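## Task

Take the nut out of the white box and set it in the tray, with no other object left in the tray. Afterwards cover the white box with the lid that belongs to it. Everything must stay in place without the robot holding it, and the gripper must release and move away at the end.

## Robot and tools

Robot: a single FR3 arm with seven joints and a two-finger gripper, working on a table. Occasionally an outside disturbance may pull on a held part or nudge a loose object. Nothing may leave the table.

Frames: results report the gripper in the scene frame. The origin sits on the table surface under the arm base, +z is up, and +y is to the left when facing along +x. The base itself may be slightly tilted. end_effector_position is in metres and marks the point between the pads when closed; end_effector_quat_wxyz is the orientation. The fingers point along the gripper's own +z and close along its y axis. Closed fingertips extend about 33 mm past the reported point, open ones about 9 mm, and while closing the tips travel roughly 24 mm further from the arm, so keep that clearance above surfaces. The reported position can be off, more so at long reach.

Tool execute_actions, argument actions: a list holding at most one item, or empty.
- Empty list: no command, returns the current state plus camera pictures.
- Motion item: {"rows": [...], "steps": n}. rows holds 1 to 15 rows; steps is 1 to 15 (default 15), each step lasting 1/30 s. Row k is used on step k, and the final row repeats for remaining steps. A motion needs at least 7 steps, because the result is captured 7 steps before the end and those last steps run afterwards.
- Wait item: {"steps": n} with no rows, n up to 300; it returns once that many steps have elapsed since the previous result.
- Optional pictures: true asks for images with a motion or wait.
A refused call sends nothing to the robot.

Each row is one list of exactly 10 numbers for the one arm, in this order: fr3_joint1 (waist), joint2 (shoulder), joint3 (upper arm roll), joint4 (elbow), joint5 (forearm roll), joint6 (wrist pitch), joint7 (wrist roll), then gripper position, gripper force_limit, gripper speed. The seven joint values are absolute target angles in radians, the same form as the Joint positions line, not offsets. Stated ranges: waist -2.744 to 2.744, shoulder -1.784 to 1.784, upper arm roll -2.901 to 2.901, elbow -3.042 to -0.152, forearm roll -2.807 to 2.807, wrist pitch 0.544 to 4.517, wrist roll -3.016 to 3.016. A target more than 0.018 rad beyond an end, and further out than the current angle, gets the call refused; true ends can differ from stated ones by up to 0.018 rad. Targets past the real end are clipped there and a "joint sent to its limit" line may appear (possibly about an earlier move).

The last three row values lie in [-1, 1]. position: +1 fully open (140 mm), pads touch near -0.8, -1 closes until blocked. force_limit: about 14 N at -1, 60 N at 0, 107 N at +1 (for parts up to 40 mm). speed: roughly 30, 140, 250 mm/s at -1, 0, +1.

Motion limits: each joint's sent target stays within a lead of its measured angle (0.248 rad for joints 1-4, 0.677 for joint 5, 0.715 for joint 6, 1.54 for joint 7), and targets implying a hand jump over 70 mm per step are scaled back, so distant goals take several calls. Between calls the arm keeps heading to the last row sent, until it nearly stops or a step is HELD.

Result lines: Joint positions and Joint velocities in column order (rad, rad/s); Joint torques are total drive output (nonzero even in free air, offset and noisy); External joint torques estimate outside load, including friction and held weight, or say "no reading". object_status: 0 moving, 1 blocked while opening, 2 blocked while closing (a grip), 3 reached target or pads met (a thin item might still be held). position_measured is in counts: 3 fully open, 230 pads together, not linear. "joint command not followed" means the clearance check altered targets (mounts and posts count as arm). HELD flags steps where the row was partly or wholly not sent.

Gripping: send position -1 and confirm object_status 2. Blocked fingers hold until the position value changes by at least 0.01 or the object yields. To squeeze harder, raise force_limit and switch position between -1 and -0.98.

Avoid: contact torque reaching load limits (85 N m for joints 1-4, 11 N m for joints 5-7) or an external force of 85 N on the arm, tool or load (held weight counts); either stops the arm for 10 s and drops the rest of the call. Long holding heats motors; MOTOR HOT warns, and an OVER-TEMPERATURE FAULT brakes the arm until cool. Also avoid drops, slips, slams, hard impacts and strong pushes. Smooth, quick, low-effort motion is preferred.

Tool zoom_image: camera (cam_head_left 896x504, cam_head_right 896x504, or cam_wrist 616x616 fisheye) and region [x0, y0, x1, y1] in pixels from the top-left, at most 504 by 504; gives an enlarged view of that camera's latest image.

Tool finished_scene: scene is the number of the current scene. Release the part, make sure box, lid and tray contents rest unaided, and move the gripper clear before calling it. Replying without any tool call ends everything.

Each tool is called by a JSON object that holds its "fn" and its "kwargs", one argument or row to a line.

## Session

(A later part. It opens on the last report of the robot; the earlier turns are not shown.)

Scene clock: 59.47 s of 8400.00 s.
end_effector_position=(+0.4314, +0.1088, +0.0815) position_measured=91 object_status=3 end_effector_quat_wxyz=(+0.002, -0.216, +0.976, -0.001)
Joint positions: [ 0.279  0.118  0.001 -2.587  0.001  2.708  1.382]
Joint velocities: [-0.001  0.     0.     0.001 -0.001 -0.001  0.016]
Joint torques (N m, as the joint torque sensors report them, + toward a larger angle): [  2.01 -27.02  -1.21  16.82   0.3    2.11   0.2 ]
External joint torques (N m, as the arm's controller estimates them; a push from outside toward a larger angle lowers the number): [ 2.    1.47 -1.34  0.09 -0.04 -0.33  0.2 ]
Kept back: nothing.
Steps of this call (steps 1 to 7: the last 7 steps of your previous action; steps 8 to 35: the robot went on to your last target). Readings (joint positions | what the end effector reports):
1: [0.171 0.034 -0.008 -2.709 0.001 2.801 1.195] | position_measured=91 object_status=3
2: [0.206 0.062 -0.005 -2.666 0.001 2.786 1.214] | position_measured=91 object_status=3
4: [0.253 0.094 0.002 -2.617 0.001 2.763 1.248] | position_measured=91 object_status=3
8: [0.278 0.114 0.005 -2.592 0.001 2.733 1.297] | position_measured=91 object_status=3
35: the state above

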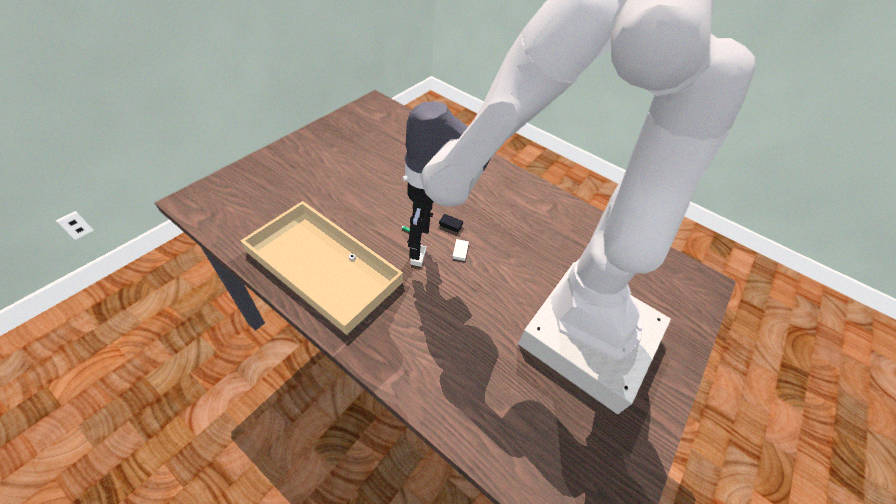

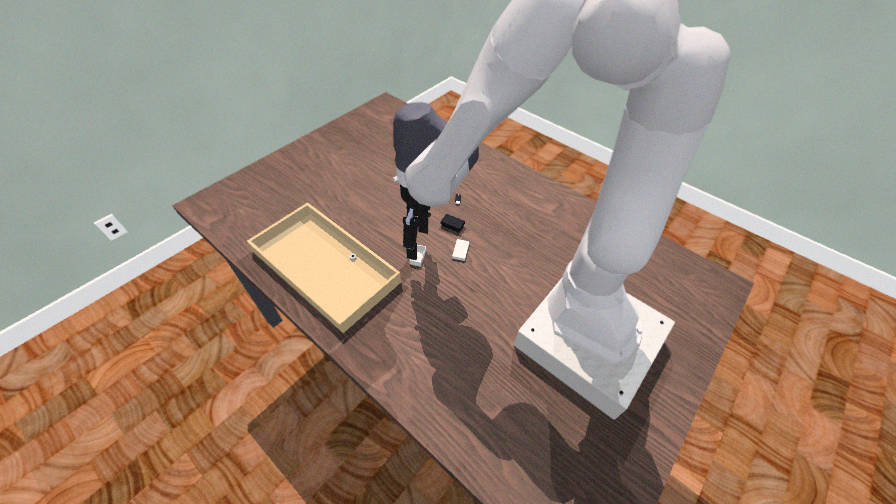

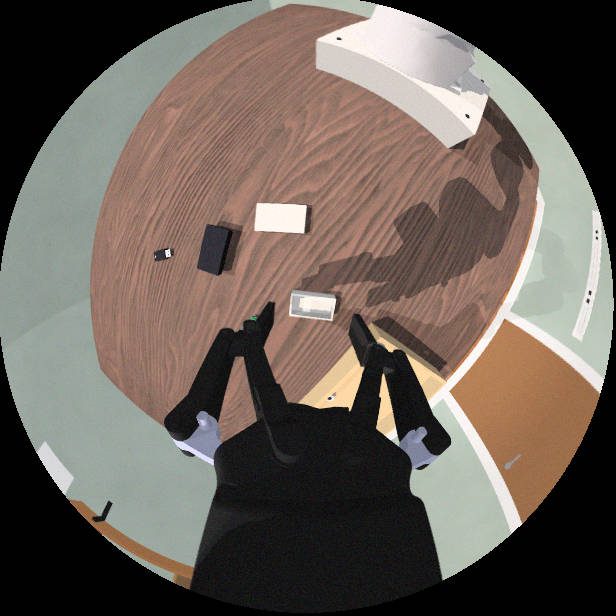

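{"fn": "execute_actions", "kwargs": {
  "actions": [
    {"rows":[[0.281,0.15,0,-2.582,0,2.732,1.39,0.3,-0.5,0],[0.281,0.18,0,-2.579,0,2.759,1.39,0.3,-0.5,0],[0.281,0.21,0,-2.576,0,2.786,1.39,0.3,-0.5,0],[0.281,0.24,0,-2.572,0,2.813,1.39,0.3,-0.5,0],[0.281,0.27,0,-2.569,0,2.842,1.39,0.3,-0.5,0]],"steps":15}
  ]
}}

{"fn": "execute_actions", "kwargs": {
  "actions": [
    {"steps":15}
  ],
  "pictures": true
}}

{"fn": "execute_actions", "kwargs": {
  "actions": [
    {"rows":[[0.281,0.27,0,-2.569,0,2.842,1.39,-1,-0.5,-0.3]],"steps":15}
  ]
}}

{"fn": "execute_actions", "kwargs": {
  "actions": [
    {"steps":20}
  ],
  "pictures": true
}}

{"fn": "zoom_image", "kwargs": {
  "camera": "cam_wrist",
  "region": [240, 260, 400, 370]
}}

Scene clock: 60.20 s of 8400.00 s.
end_effector_position=(+0.4197, +0.1057, +0.0317) position_measured=91 object_status=3 end_effector_quat_wxyz=(-0.018, -0.213, +0.977, -0.002)
Joint positions: [ 0.279  0.258  0.001 -2.573  0.001  2.794  1.386]
Joint velocities: [-0.001  0.276  0.    -0.002 -0.     0.239  0.001]
Joint torques (N m, as the joint torque sensors report them, + toward a larger angle): [  1.62 -36.09  -1.27  16.43   0.19   3.62   0.23]
External joint torques (N m, as the arm's controller estimates them; a push from outside toward a larger angle lowers the number): [ 1.7   2.19 -1.47 -1.96 -0.06  0.51  0.23]
Steps of this call (steps 1 to 14: the robot went on to your last target; steps 15 to 22: the first 8 steps of this action). Readings (joint positions | what the end effector reports):
15: [0.279 0.122 0.001 -2.585 0.001 2.711 1.386] | position_measured=91 object_status=3
16: [0.279 0.134 0.001 -2.582 0.001 2.719 1.386] | position_measured=91 object_status=3
18: [0.279 0.176 0.001 -2.576 0.001 2.745 1.386] | position_measured=91 object_status=3
22: the state above

Scene clock: 60.70 s of 8400.00 s.
end_effector_position=(+0.4301, +0.1083, +0.0308) position_measured=91 object_status=3 end_effector_quat_wxyz=(-0.001, -0.213, +0.977, -0.001)
Joint positions: [ 0.279  0.269  0.001 -2.571  0.001  2.837  1.387]
Joint velocities: [-0.    -0.     0.     0.001  0.     0.014 -0.001]
Joint torques (N m, as the joint torque sensors report them, + toward a larger angle): [  2.33 -30.3   -0.8   14.65   0.14   2.94   0.11]
External joint torques (N m, as the arm's controller estimates them; a push from outside toward a larger angle lowers the number): [ 2.42  0.65 -0.98  0.3  -0.11  0.53  0.11]
Kept back: nothing.
Steps of this call (steps 1 to 7: the last 7 steps of your previous action; steps 8 to 15: the robot went on to your last target). Readings (joint positions | what the end effector reports):
1: [0.279 0.264 0.001 -2.573 0.001 2.802 1.386] | position_measured=91 object_status=3
2: [0.279 0.267 0.001 -2.573 0.001 2.808 1.386] | position_measured=91 object_status=3
4: [0.279 0.269 0.001 -2.572 0.001 2.818 1.386] | position_measured=91 object_status=3
8: [0.279 0.269 0.001 -2.571 0.001 2.830 1.387] | position_measured=91 object_status=3
15: the state above

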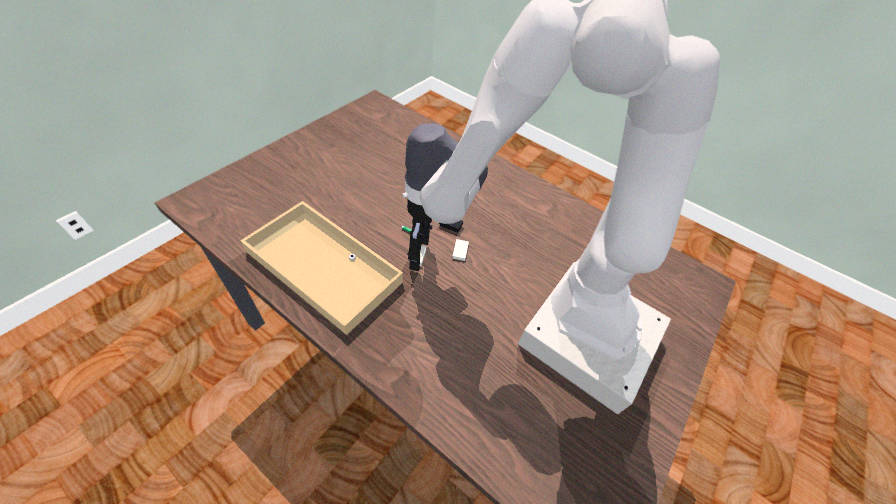

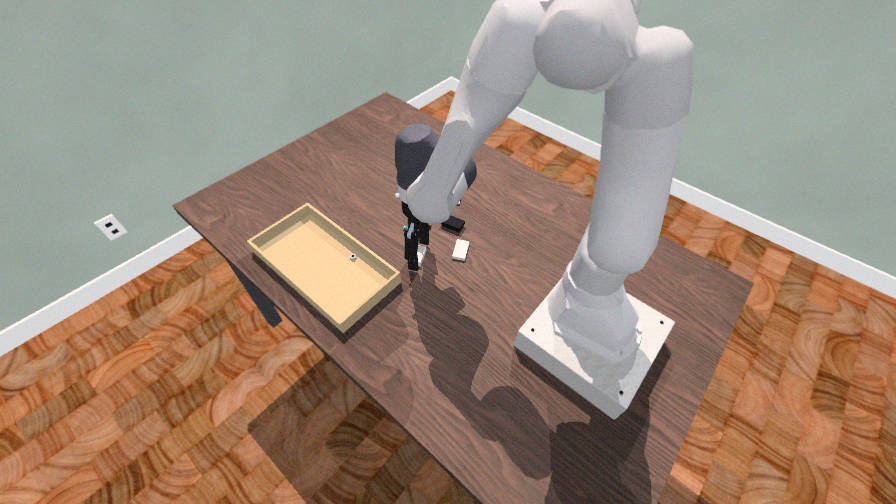

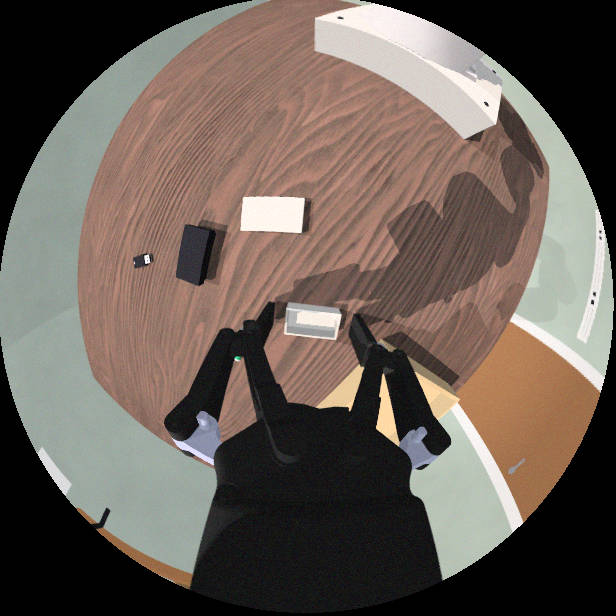

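Scene clock: 60.97 s of 8400.00 s.
end_effector_position=(+0.4307, +0.1084, +0.0309) position_measured=130 object_status=0 end_effector_quat_wxyz=(+0.000, -0.213, +0.977, -0.001)
Joint positions: [ 0.279  0.269  0.001 -2.571  0.001  2.839  1.387]
Joint velocities: [ 0.001  0.    -0.     0.001  0.001  0.002  0.001]
Joint torques (N m, as the joint torque sensors report them, + toward a larger angle): [  2.   -29.68  -1.37  14.46   0.03   2.84   0.04]
External joint torques (N m, as the arm's controller estimates them; a push from outside toward a larger angle lowers the number): [ 2.07  1.21 -1.57  0.17 -0.21  0.42  0.04]
Steps of this call (steps 1 to 8: the first 8 steps of this action). Readings (joint positions | what the end effector reports):
1: [0.279 0.269 0.001 -2.571 0.001 2.838 1.387] | position_measured=91 object_status=0
2: [0.279 0.269 0.001 -2.571 0.001 2.838 1.387] | position_measured=95 object_status=0
4: [0.279 0.269 0.001 -2.571 0.001 2.838 1.387] | position_measured=107 object_status=0
8: the state above

Scene clock: 61.63 s of 8400.00 s.
end_effector_position=(+0.4313, +0.1086, +0.0313) position_measured=143 object_status=2 end_effector_quat_wxyz=(+0.001, -0.213, +0.977, -0.001)
Joint positions: [ 0.279  0.269  0.001 -2.57   0.001  2.84   1.387]
Joint velocities: [-0.001  0.    -0.002 -0.002  0.001  0.001 -0.001]
Joint torques (N m, as the joint torque sensors report them, + toward a larger angle): [  2.12 -29.83  -0.77  14.29   0.23   2.94   0.07]
External joint torques (N m, as the arm's controller estimates them; a push from outside toward a larger angle lowers the number): [ 2.29  1.07 -0.86  0.   -0.02  0.53  0.07]
Kept back: nothing.
Steps of this call (steps 1 to 7: the last 7 steps of your previous action; steps 8 to 15: the robot went on to your last target; steps 16 to 20: nothing new was sent). Readings (joint positions | what the end effector reports):
1: [0.279 0.269 0.001 -2.571 0.001 2.839 1.387] | position_measured=136 object_status=0
2: [0.279 0.269 0.001 -2.571 0.001 2.839 1.387] | position_measured=141 object_status=0
4: [0.279 0.269 0.001 -2.570 0.001 2.840 1.387] | position_measured=143 object_status=0
8: [0.279 0.269 0.001 -2.570 0.001 2.840 1.387] | position_measured=143 object_status=2
20: the state above
The arm was judged still, so your last target was given up. Only a new action makes it travel on or press farther. Fingers that are still opening or closing keep moving.

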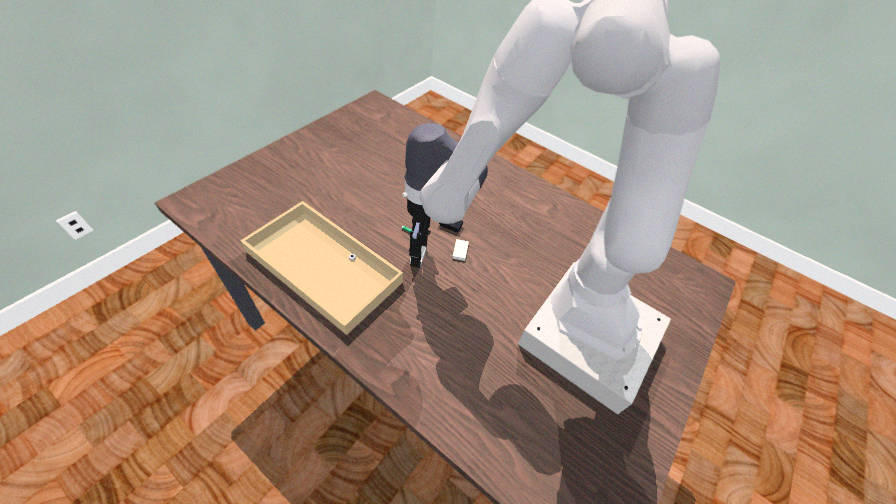

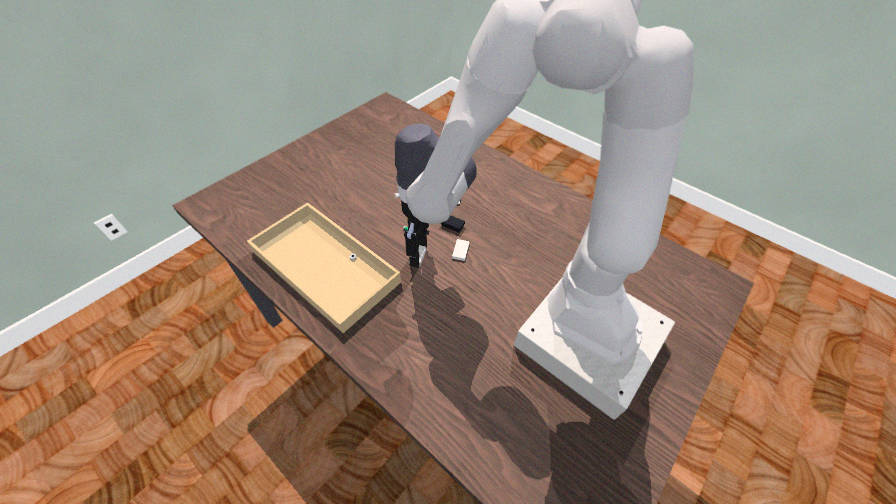

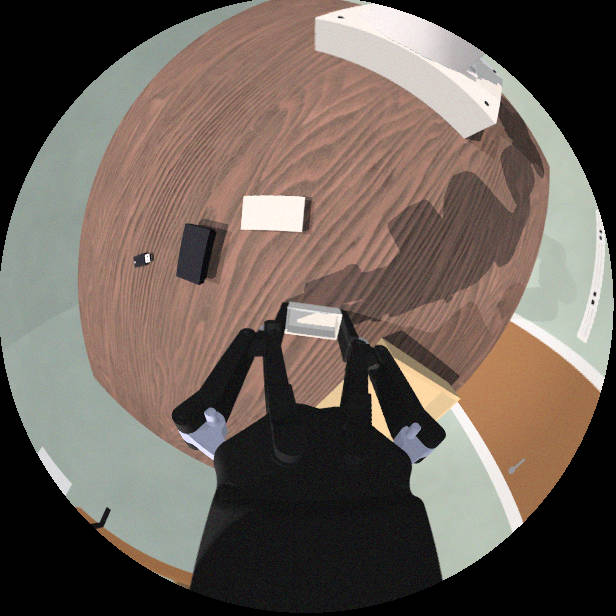

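Region (240, 260, 400, 370) of cam_wrist's 616x616 image, scaled by 3.150, with more detail than that image has; it fills the top 346 rows of this view, and the rest is white.

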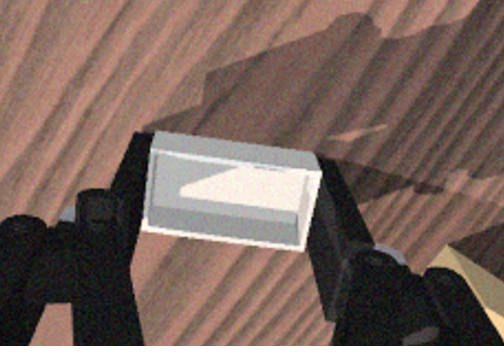

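{"fn": "execute_actions", "kwargs": {
  "actions": [
    {"rows":[[0.281,0.27,0,-2.569,0,2.842,1.39,0.3,-0.5,0.3]],"steps":15}
  ]
}}

{"fn": "execute_actions", "kwargs": {
  "actions": [
    {"rows":[[0.281,0.12,0,-2.585,0,2.705,1.39,0.3,-0.5,0.3]],"steps":15}
  ]
}}

{"fn": "execute_actions", "kwargs": {
  "actions": [
    {"rows":[[0.2,0.0,0,-2.7,0,2.7,1.3,0.3,-0.5,0.3],[0.15,-0.05,0,-2.8,0,2.75,1.2,0.3,-0.5,0.3],[0.047,-0.08,0,-2.865,0,2.785,1.136,0.3,-0.5,0.3]],"steps":15}
  ]
}}

{"fn": "execute_actions", "kwargs": {
  "actions": [
    {"rows":[[0.047,-0.08,0,-2.865,0,2.785,1.136,0.3,-0.5,0.3]],"steps":15}
  ]
}}

{"fn": "execute_actions", "kwargs": {
  "actions": [
    {"rows":[[0.047,0.13,0,-2.842,0,2.972,1.136,0.3,-0.5,0.3]],"steps":15}
  ]
}}

{"fn": "execute_actions", "kwargs": {
  "actions": [
    {"rows":[[0.047,0.13,0,-2.842,0,2.972,1.136,0.3,-0.5,0.3]],"steps":15}
  ],
  "pictures": true
}}

Scene clock: 63.27 s of 8400.00 s.
end_effector_position=(+0.4313, +0.1086, +0.0313) position_measured=91 object_status=0 end_effector_quat_wxyz=(+0.001, -0.213, +0.977, -0.001)
Joint positions: [ 0.279  0.269  0.001 -2.57   0.001  2.84   1.387]
Joint velocities: [-0.001  0.    -0.001 -0.    -0.     0.     0.   ]
Joint torques (N m, as the joint torque sensors report them, + toward a larger angle): [  2.76 -28.95  -0.51  14.2    0.16   2.9    0.1 ]
External joint torques (N m, as the arm's controller estimates them; a push from outside toward a larger angle lowers the number): [ 2.99  2.01 -0.55 -0.13 -0.1   0.48  0.1 ]
Steps of this call (steps 1 to 41: nothing new was sent; steps 42 to 49: the first 8 steps of this action). Readings (joint positions | what the end effector reports):
42: [0.279 0.269 0.001 -2.570 0.001 2.840 1.387] | position_measured=143 object_status=0
43: [0.279 0.269 0.001 -2.570 0.001 2.840 1.387] | position_measured=143 object_status=0
45: [0.279 0.269 0.001 -2.570 0.001 2.840 1.387] | position_measured=117 object_status=0
49: the state above

Scene clock: 63.77 s of 8400.00 s.
end_effector_position=(+0.4439, +0.1118, +0.0853) position_measured=91 object_status=3 end_effector_quat_wxyz=(+0.019, -0.213, +0.977, -0.001)
Joint positions: [ 0.279  0.121  0.001 -2.58   0.001  2.738  1.387]
Joint velocities: [ 0.001 -0.034 -0.    -0.008 -0.    -0.173  0.001]
Joint torques (N m, as the joint torque sensors report them, + toward a larger angle): [  1.53 -26.83  -0.71  13.87   0.26   2.    -0.02]
External joint torques (N m, as the arm's controller estimates them; a push from outside toward a larger angle lowers the number): [ 1.57 -0.29 -0.79 -1.69 -0.09 -0.29 -0.02]
Steps of this call (steps 1 to 7: the last 7 steps of your previous action; steps 8 to 15: the first 8 steps of this action). Readings (joint positions | what the end effector reports):
8: [0.279 0.250 0.001 -2.578 0.001 2.819 1.387] | position_measured=91 object_status=3
9: [0.279 0.212 0.001 -2.586 0.001 2.796 1.387] | position_measured=91 object_status=3
11: [0.279 0.154 0.001 -2.583 0.001 2.768 1.387] | position_measured=91 object_status=3
15: the state above

Scene clock: 64.27 s of 8400.00 s.
end_effector_position=(+0.3576, +0.0098, +0.0802) position_measured=91 object_status=3 end_effector_quat_wxyz=(-0.009, -0.165, +0.986, +0.000)
Joint positions: [ 0.065 -0.064 -0.005 -2.842  0.     2.758  1.266]
Joint velocities: [-0.294 -0.172 -0.007 -0.331 -0.     0.12  -0.417]
Joint torques (N m, as the joint torque sensors report them, + toward a larger angle): [  3.79 -21.82   4.18  17.12   0.29   3.47  -0.31]
External joint torques (N m, as the arm's controller estimates them; a push from outside toward a larger angle lowers the number): [-1.13 -0.64 -0.52 -2.22  0.56  0.48 -0.31]
Steps of this call (steps 1 to 7: the last 7 steps of your previous action; steps 8 to 15: the first 8 steps of this action). Readings (joint positions | what the end effector reports):
8: [0.266 0.100 0.007 -2.606 0.001 2.715 1.380] | position_measured=91 object_status=3
9: [0.242 0.059 0.009 -2.653 0.001 2.720 1.366] | position_measured=91 object_status=3
11: [0.170 -0.002 0.008 -2.736 0.000 2.735 1.334] | position_measured=91 object_status=3
15: the state above

Scene clock: 64.77 s of 8400.00 s.
end_effector_position=(+0.3559, +0.0056, +0.0809) position_measured=91 object_status=3 end_effector_quat_wxyz=(-0.001, -0.210, +0.978, -0.001)
Joint positions: [ 0.05  -0.078 -0.001 -2.863  0.     2.781  1.164]
Joint velocities: [-0.    -0.001 -0.    -0.001  0.001  0.007 -0.081]
Joint torques (N m, as the joint torque sensors report them, + toward a larger angle): [ -1.23 -21.46   0.03  13.64   0.3    2.96  -0.18]
External joint torques (N m, as the arm's controller estimates them; a push from outside toward a larger angle lowers the number): [-1.18 -1.13  0.16 -1.65  0.02  0.55 -0.18]
Steps of this call (steps 1 to 7: the last 7 steps of your previous action; steps 8 to 15: the first 8 steps of this action). Readings (joint positions | what the end effector reports):
8: [0.050 -0.078 -0.002 -2.862 0.000 2.777 1.192] | position_measured=91 object_status=3
9: [0.050 -0.078 -0.001 -2.863 0.000 2.778 1.186] | position_measured=91 object_status=3
11: [0.050 -0.078 -0.001 -2.863 0.000 2.780 1.177] | position_measured=91 object_status=3
15: the state above

Scene clock: 65.27 s of 8400.00 s.
end_effector_position=(+0.3414, +0.0052, +0.0255) position_measured=91 object_status=3 end_effector_quat_wxyz=(-0.021, -0.219, +0.975, +0.003)
Joint positions: [ 0.049  0.126 -0.001 -2.846  0.     2.928  1.144]
Joint velocities: [-0.     0.063 -0.     0.01   0.001  0.245 -0.015]
Joint torques (N m, as the joint torque sensors report them, + toward a larger angle): [ -0.37 -24.44   0.04  13.63   0.2    2.94  -0.14]
External joint torques (N m, as the arm's controller estimates them; a push from outside toward a larger angle lowers the number): [-0.31  1.06 -0.01  0.93  0.07  0.44 -0.14]
Steps of this call (steps 1 to 7: the last 7 steps of your previous action; steps 8 to 15: the first 8 steps of this action). Readings (joint positions | what the end effector reports):
8: [0.050 -0.047 -0.001 -2.853 0.000 2.812 1.149] | position_measured=91 object_status=3
9: [0.050 0.009 -0.001 -2.843 0.000 2.843 1.148] | position_measured=91 object_status=3
11: [0.049 0.086 -0.001 -2.845 0.000 2.883 1.147] | position_measured=91 object_status=3
15: the state above

Scene clock: 65.77 s of 8400.00 s.
end_effector_position=(+0.3548, +0.0054, +0.0284) position_measured=91 object_status=3 end_effector_quat_wxyz=(-0.002, -0.221, +0.975, -0.001)
Joint positions: [ 0.049  0.128 -0.001 -2.844  0.     2.967  1.14 ]
Joint velocities: [ 0.     0.001 -0.001  0.    -0.     0.012 -0.003]
Joint torques (N m, as the joint torque sensors report them, + toward a larger angle): [ -0.36 -22.81  -0.09  11.78   0.23   2.82  -0.2 ]
External joint torques (N m, as the arm's controller estimates them; a push from outside toward a larger angle lowers the number): [-0.29  1.02 -0.14  0.    0.09  0.41 -0.2 ]
Steps of this call (steps 1 to 7: the last 7 steps of your previous action; steps 8 to 15: the first 8 steps of this action). Readings (joint positions | what the end effector reports):
8: [0.049 0.128 -0.001 -2.844 0.000 2.961 1.141] | position_measured=91 object_status=3
9: [0.049 0.128 -0.001 -2.844 0.000 2.963 1.141] | position_measured=91 object_status=3
11: [0.049 0.128 -0.001 -2.844 0.000 2.965 1.141] | position_measured=91 object_status=3
15: the state above

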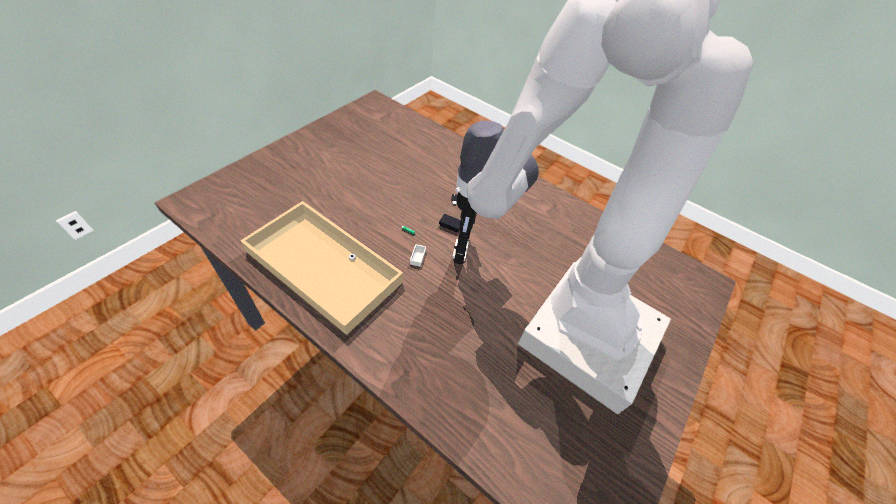

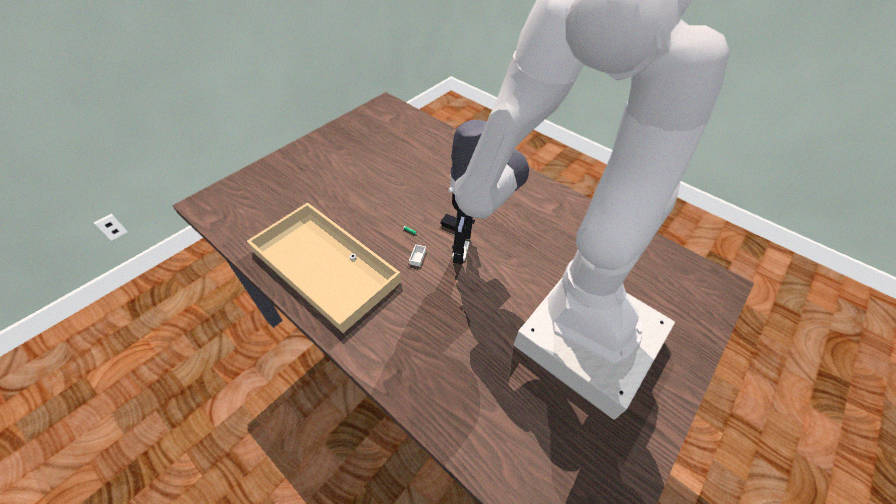

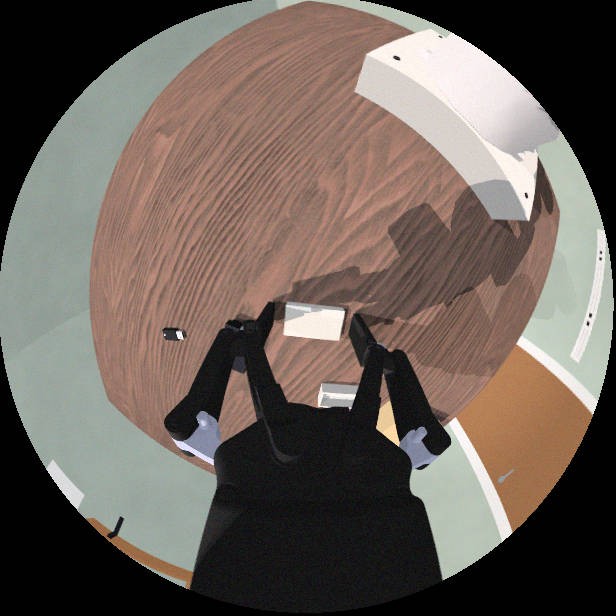

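{"fn": "execute_actions", "kwargs": {
  "actions": [
    {"rows":[[0.047,0.13,0,-2.842,0,2.972,1.136,-1,-0.5,-0.3]],"steps":15}
  ]
}}

{"fn": "execute_actions", "kwargs": {
  "actions": [
    {"steps":12}
  ],
  "pictures": true
}}

{"fn": "zoom_image", "kwargs": {
  "camera": "cam_wrist",
  "region": [240,260,400,370]
}}

Scene clock: 66.27 s of 8400.00 s.
end_effector_position=(+0.3558, +0.0055, +0.0288) position_measured=130 object_status=0 end_effector_quat_wxyz=(-0.000, -0.222, +0.975, -0.001)
Joint positions: [ 0.049  0.128 -0.001 -2.844  0.     2.97   1.139]
Joint velocities: [ 0.    -0.042 -0.001  0.006 -0.     0.005 -0.001]
Joint torques (N m, as the joint torque sensors report them, + toward a larger angle): [ -0.76 -20.13   0.1   11.74   0.23   2.87  -0.18]
External joint torques (N m, as the arm's controller estimates them; a push from outside toward a larger angle lowers the number): [-0.68  4.03  0.06 -0.89  0.08  0.22 -0.13]
Steps of this call (steps 1 to 7: the last 7 steps of your previous action; steps 8 to 15: the first 8 steps of this action). Readings (joint positions | what the end effector reports):
8: [0.049 0.128 -0.001 -2.844 0.000 2.969 1.140] | position_measured=91 object_status=0
9: [0.049 0.128 -0.001 -2.844 0.000 2.969 1.140] | position_measured=95 object_status=0
11: [0.049 0.129 -0.001 -2.844 0.000 2.969 1.140] | position_measured=107 object_status=0
15: the state above

Scene clock: 66.67 s of 8400.00 s.
end_effector_position=(+0.3560, +0.0055, +0.0288) position_measured=135 object_status=2 end_effector_quat_wxyz=(-0.000, -0.222, +0.975, -0.001)
Joint positions: [ 0.049  0.128 -0.001 -2.843  0.     2.97   1.139]
Joint velocities: [-0.     0.001  0.    -0.    -0.001  0.     0.   ]
Joint torques (N m, as the joint torque sensors report them, + toward a larger angle): [ -0.62 -23.39   0.29  11.57   0.2    2.77  -0.29]
External joint torques (N m, as the arm's controller estimates them; a push from outside toward a larger angle lowers the number): [-0.56  0.44  0.22 -0.23  0.06  0.34 -0.29]
Kept back: nothing.
Steps of this call (steps 1 to 7: the last 7 steps of your previous action; steps 8 to 12: the robot went on to your last target). Readings (joint positions | what the end effector reports):
1: [0.049 0.128 -0.001 -2.843 0.000 2.970 1.139] | position_measured=134 object_status=0
2: [0.049 0.128 -0.001 -2.843 0.000 2.970 1.139] | position_measured=135 object_status=0
4: [0.049 0.128 -0.001 -2.843 0.000 2.970 1.139] | position_measured=135 object_status=0
8: [0.049 0.128 -0.001 -2.843 0.000 2.970 1.139] | position_measured=135 object_status=2
12: the state above

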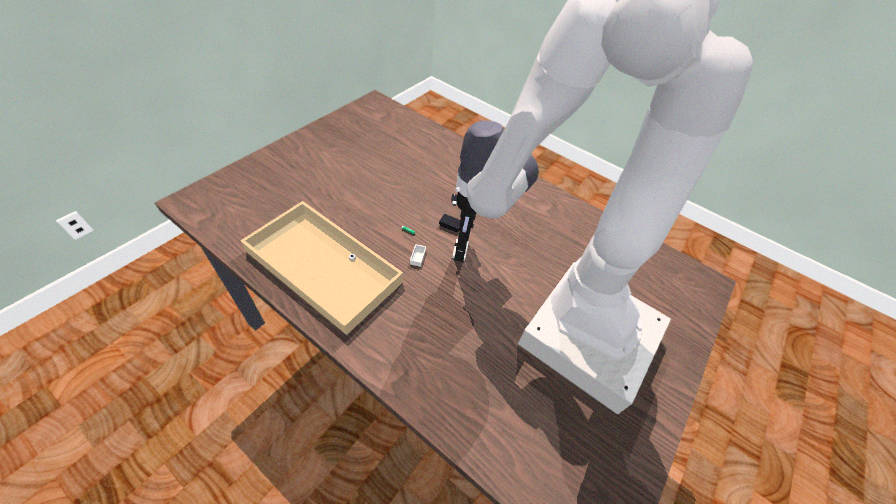

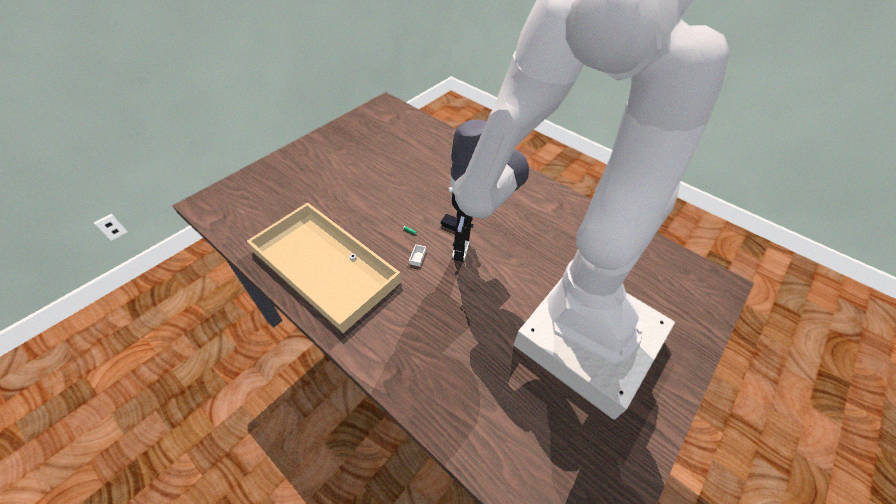

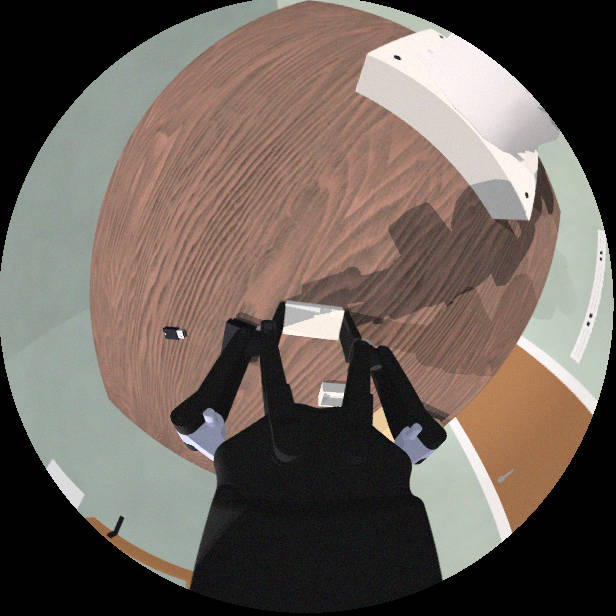

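Region (240, 260, 400, 370) of cam_wrist's 616x616 image, scaled by 3.150, with more detail than that image has; it fills the top 346 rows of this view, and the rest is white.

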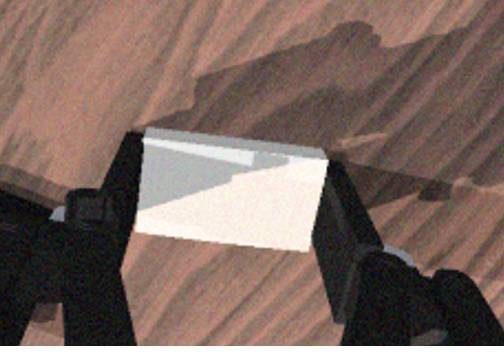

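{"fn": "execute_actions", "kwargs": {
  "actions": [
    {"rows":[[0.047,-0.1,0,-2.865,0,2.77,1.136,-1,-0.5,-0.3]],"steps":12}
  ]
}}

{"fn": "execute_actions", "kwargs": {
  "actions": [
    {"rows":[[0.1,-0.06,0,-2.8,0,2.75,1.2,-1,-0.5,-0.3],[0.15,0.0,0,-2.73,0,2.73,1.25,-1,-0.5,-0.3],[0.2,0.05,0,-2.67,0,2.72,1.3,-1,-0.5,-0.3],[0.25,0.09,0,-2.61,0,2.71,1.35,-1,-0.5,-0.3],[0.281,0.13,0,-2.579,0,2.709,1.39,-1,-0.5,-0.3]],"steps":15}
  ]
}}

{"fn": "execute_actions", "kwargs": {
  "actions": [
    {"rows":[[0.281,0.144,0,-2.5775,0,2.721,1.39,-1,-0.5,-0.3]],"steps":15}
  ]
}}

{"fn": "execute_actions", "kwargs": {
  "actions": [
    {"steps":10}
  ],
  "pictures": true
}}

{"fn": "zoom_image", "kwargs": {
  "camera": "cam_wrist",
  "region": [240,260,400,370]
}}

Scene clock: 67.73 s of 8400.00 s.
end_effector_position=(+0.3782, +0.0059, +0.0865) position_measured=135 object_status=2 end_effector_quat_wxyz=(+0.031, -0.221, +0.975, -0.008)
Joint positions: [ 0.049 -0.072 -0.001 -2.859  0.     2.85   1.139]
Joint velocities: [-0.    -0.541 -0.     0.027  0.001 -0.403  0.001]
Joint torques (N m, as the joint torque sensors report them, + toward a larger angle): [-1.24 -9.79 -0.41  8.92  0.38  0.79 -0.3 ]
External joint torques (N m, as the arm's controller estimates them; a push from outside toward a larger angle lowers the number): [-1.11 -0.64 -0.2   0.65  0.06 -0.29 -0.3 ]
Steps of this call (steps 1 to 15: the robot went on to your last target; steps 16 to 27: nothing new was sent; steps 28 to 32: the first 5 steps of this action). Readings (joint positions | what the end effector reports):
28: [0.049 0.099 -0.001 -2.853 0.000 2.938 1.139] | position_measured=135 object_status=2
29: [0.049 0.038 -0.001 -2.863 0.000 2.905 1.139] | position_measured=135 object_status=2
31: [0.049 -0.049 -0.001 -2.860 0.000 2.864 1.139] | position_measured=135 object_status=2
32: the state above

Scene clock: 68.23 s of 8400.00 s.
end_effector_position=(+0.4350, +0.1007, +0.0843) position_measured=135 object_status=2 end_effector_quat_wxyz=(+0.013, -0.269, +0.963, -0.002)
Joint positions: [ 0.257  0.104  0.003 -2.606  0.     2.735  1.254]
Joint velocities: [ 0.417  0.352  0.072  0.364  0.001 -0.127  0.441]
Joint torques (N m, as the joint torque sensors report them, + toward a larger angle): [ -4.96 -29.35  -6.02  13.97   0.33   1.79   0.14]
External joint torques (N m, as the arm's controller estimates them; a push from outside toward a larger angle lowers the number): [ 2.17  1.15  0.71  0.49 -0.47 -0.27  0.14]
Steps of this call (steps 1 to 7: the last 7 steps of your previous action; steps 8 to 15: the first 8 steps of this action). Readings (joint positions | what the end effector reports):
8: [0.058 -0.090 -0.004 -2.852 0.000 2.784 1.144] | position_measured=135 object_status=2
9: [0.079 -0.068 -0.006 -2.822 0.000 2.774 1.154] | position_measured=135 object_status=2
11: [0.146 0.001 -0.007 -2.731 0.000 2.756 1.183] | position_measured=135 object_status=2
15: the state above

Scene clock: 68.73 s of 8400.00 s.
end_effector_position=(+0.4314, +0.1088, +0.0740) position_measured=135 object_status=2 end_effector_quat_wxyz=(-0.002, -0.226, +0.974, -0.001)
Joint positions: [ 0.279  0.142  0.001 -2.58   0.     2.718  1.361]
Joint velocities: [-0.001  0.003 -0.001  0.    -0.001  0.001  0.085]
Joint torques (N m, as the joint torque sensors report them, + toward a larger angle): [  1.31 -28.9   -1.36  16.56   0.36   2.93   0.18]
External joint torques (N m, as the arm's controller estimates them; a push from outside toward a larger angle lowers the number): [ 1.42  0.33 -1.39 -0.01  0.02  0.48  0.18]
Steps of this call (steps 1 to 7: the last 7 steps of your previous action; steps 8 to 15: the first 8 steps of this action). Readings (joint positions | what the end effector reports):
8: [0.279 0.130 0.002 -2.581 0.000 2.718 1.331] | position_measured=135 object_status=2
9: [0.279 0.134 0.002 -2.580 0.000 2.718 1.337] | position_measured=135 object_status=2
11: [0.279 0.139 0.001 -2.580 0.000 2.718 1.347] | position_measured=135 object_status=2
15: the state above

Scene clock: 69.07 s of 8400.00 s.
end_effector_position=(+0.4316, +0.1088, +0.0741) position_measured=135 object_status=2 end_effector_quat_wxyz=(-0.001, -0.218, +0.976, -0.001)
Joint positions: [ 0.279  0.143  0.001 -2.58   0.     2.718  1.378]
Joint velocities: [0.001 0.001 0.    0.    0.001 0.001 0.029]
Joint torques (N m, as the joint torque sensors report them, + toward a larger angle): [  1.8  -27.69  -0.39  16.91   0.33   2.92   0.1 ]
External joint torques (N m, as the arm's controller estimates them; a push from outside toward a larger angle lowers the number): [ 1.87  1.24 -0.46  0.54  0.    0.52  0.1 ]
Kept back: nothing.
Steps of this call (steps 1 to 7: the last 7 steps of your previous action; steps 8 to 10: the robot went on to your last target). Readings (joint positions | what the end effector reports):
1: [0.279 0.143 0.001 -2.580 0.000 2.718 1.364] | position_measured=135 object_status=2
2: [0.279 0.143 0.001 -2.580 0.000 2.718 1.366] | position_measured=135 object_status=2
4: [0.279 0.143 0.001 -2.580 0.000 2.718 1.370] | position_measured=135 object_status=2
8: [0.279 0.143 0.001 -2.580 0.000 2.718 1.376] | position_measured=135 object_status=2
10: the state above

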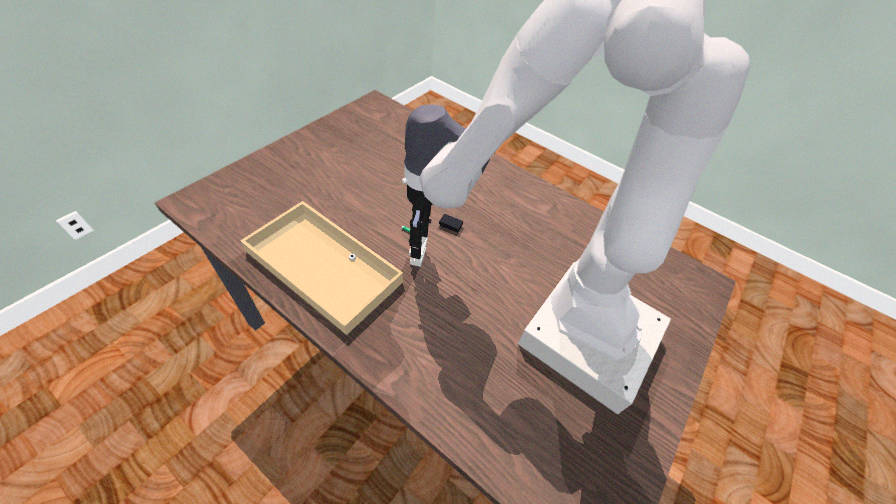

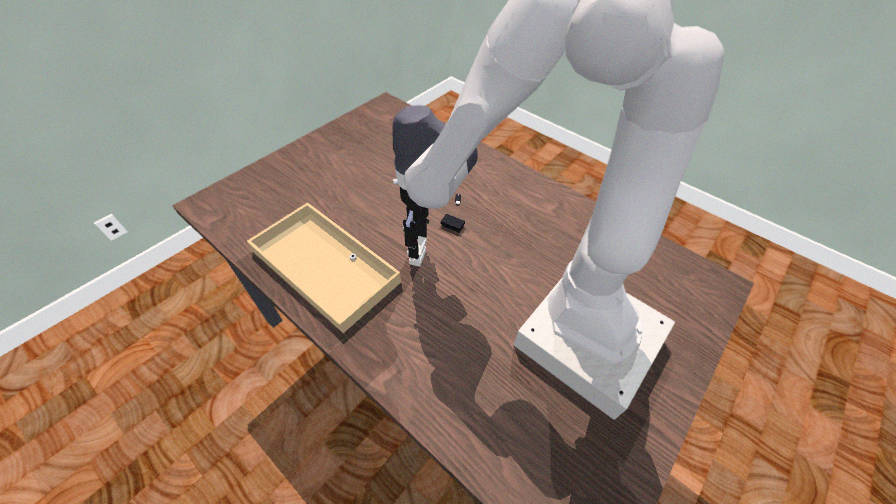

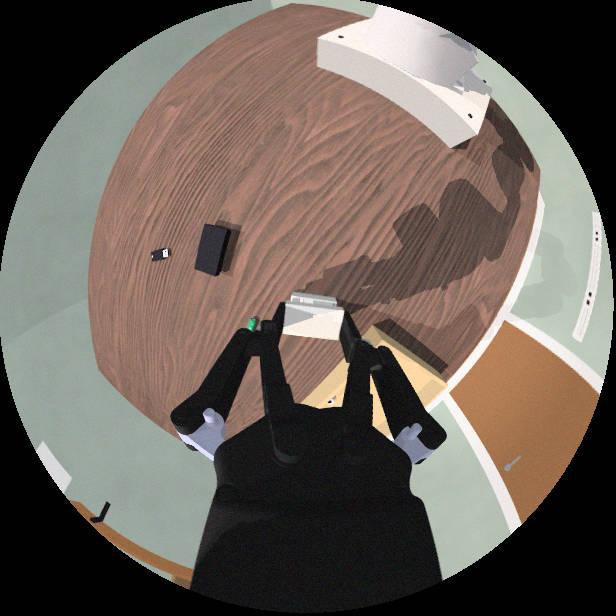

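Region (240, 260, 400, 370) of cam_wrist's 616x616 image, scaled by 3.150, with more detail than that image has; it fills the top 346 rows of this view, and the rest is white.

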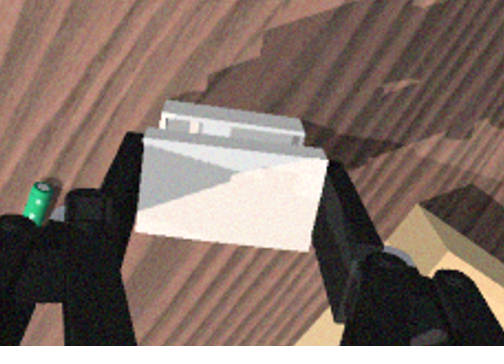

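{"fn": "execute_actions", "kwargs": {
  "actions": [
    {"rows":[[0.281,0.15,0,-2.573,0,2.727,1.39,-1,-0.5,-0.3],[0.281,0.165,0,-2.571,0,2.74,1.39,-1,-0.5,-0.3],[0.281,0.18,0,-2.570,0,2.752,1.39,-1,-0.5,-0.3],[0.281,0.195,0,-2.569,0,2.765,1.39,-1,-0.5,-0.3],[0.281,0.205,0,-2.568,0,2.774,1.39,-1,-0.5,-0.3]],"steps":15}
  ]
}}

{"fn": "execute_actions", "kwargs": {
  "actions": [
    {"steps":15}
  ],
  "pictures": true
}}

{"fn": "zoom_image", "kwargs": {
  "camera": "cam_wrist",
  "region": [240,260,400,370]
}}

Scene clock: 69.73 s of 8400.00 s.
end_effector_position=(+0.4294, +0.1082, +0.0549) position_measured=135 object_status=2 end_effector_quat_wxyz=(-0.007, -0.214, +0.977, -0.002)
Joint positions: [ 0.279  0.199  0.001 -2.57   0.     2.753  1.386]
Joint velocities: [ 0.     0.115 -0.001  0.     0.     0.095  0.004]
Joint torques (N m, as the joint torque sensors report them, + toward a larger angle): [  2.18 -31.03  -0.69  16.02   0.33   3.19   0.2 ]
External joint torques (N m, as the arm's controller estimates them; a push from outside toward a larger angle lowers the number): [ 2.22  2.09 -0.86 -1.28  0.03  0.51  0.2 ]
Steps of this call (steps 1 to 12: the robot went on to your last target; steps 13 to 20: the first 8 steps of this action). Readings (joint positions | what the end effector reports):
13: [0.279 0.144 0.001 -2.579 0.000 2.719 1.385] | position_measured=135 object_status=2
14: [0.279 0.147 0.001 -2.576 0.000 2.722 1.385] | position_measured=135 object_status=2
16: [0.279 0.164 0.001 -2.572 0.000 2.734 1.385] | position_measured=135 object_status=2
20: the state above

Scene clock: 70.23 s of 8400.00 s.
end_effector_position=(+0.4333, +0.1092, +0.0543) position_measured=135 object_status=2 end_effector_quat_wxyz=(-0.001, -0.214, +0.977, -0.001)
Joint positions: [ 0.279  0.204  0.001 -2.57   0.     2.771  1.387]
Joint velocities: [ 0.001  0.001 -0.     0.001  0.     0.006  0.001]
Joint torques (N m, as the joint torque sensors report them, + toward a larger angle): [  2.1  -28.96  -1.63  15.14   0.28   2.81   0.16]
External joint torques (N m, as the arm's controller estimates them; a push from outside toward a larger angle lowers the number): [ 2.13  1.06 -1.8  -0.37 -0.02  0.4   0.16]
Kept back: nothing.
Steps of this call (steps 1 to 7: the last 7 steps of your previous action; steps 8 to 15: the robot went on to your last target). Readings (joint positions | what the end effector reports):
1: [0.279 0.202 0.001 -2.570 0.000 2.756 1.386] | position_measured=135 object_status=2
2: [0.279 0.203 0.001 -2.570 0.000 2.759 1.386] | position_measured=135 object_status=2
4: [0.279 0.204 0.001 -2.570 0.000 2.763 1.386] | position_measured=135 object_status=2
8: [0.279 0.204 0.001 -2.570 0.000 2.768 1.386] | position_measured=135 object_status=2
15: the state above

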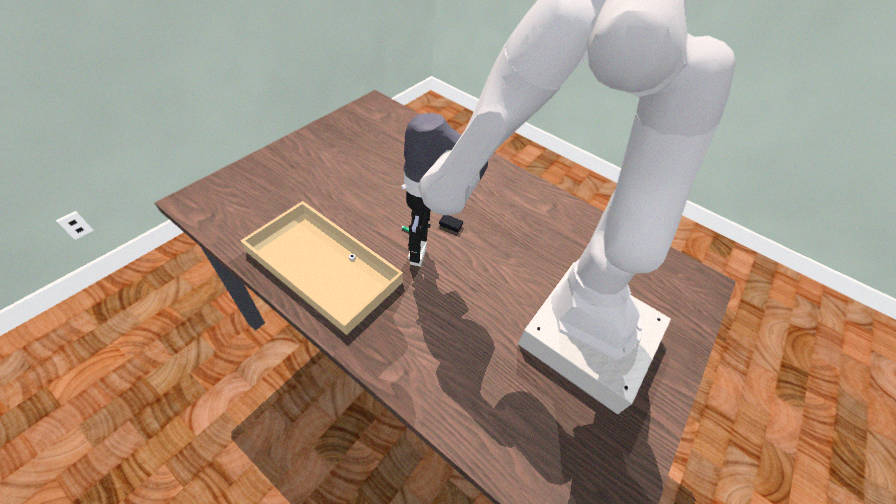

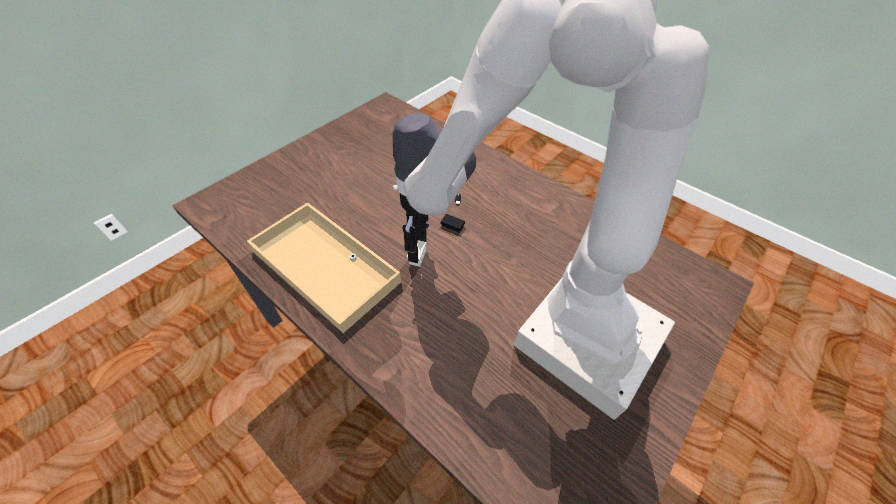

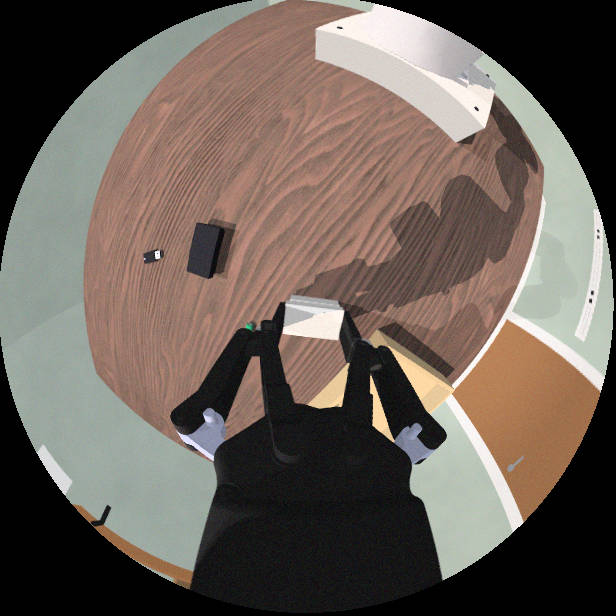

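Region (240, 260, 400, 370) of cam_wrist's 616x616 image, scaled by 3.150, with more detail than that image has; it fills the top 346 rows of this view, and the rest is white.

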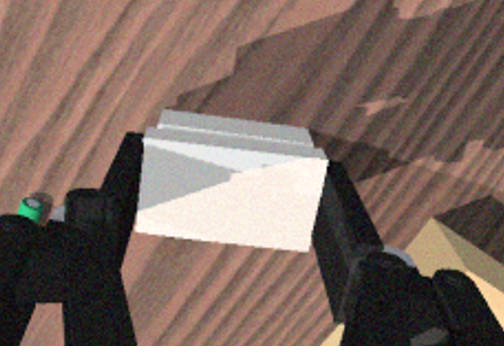

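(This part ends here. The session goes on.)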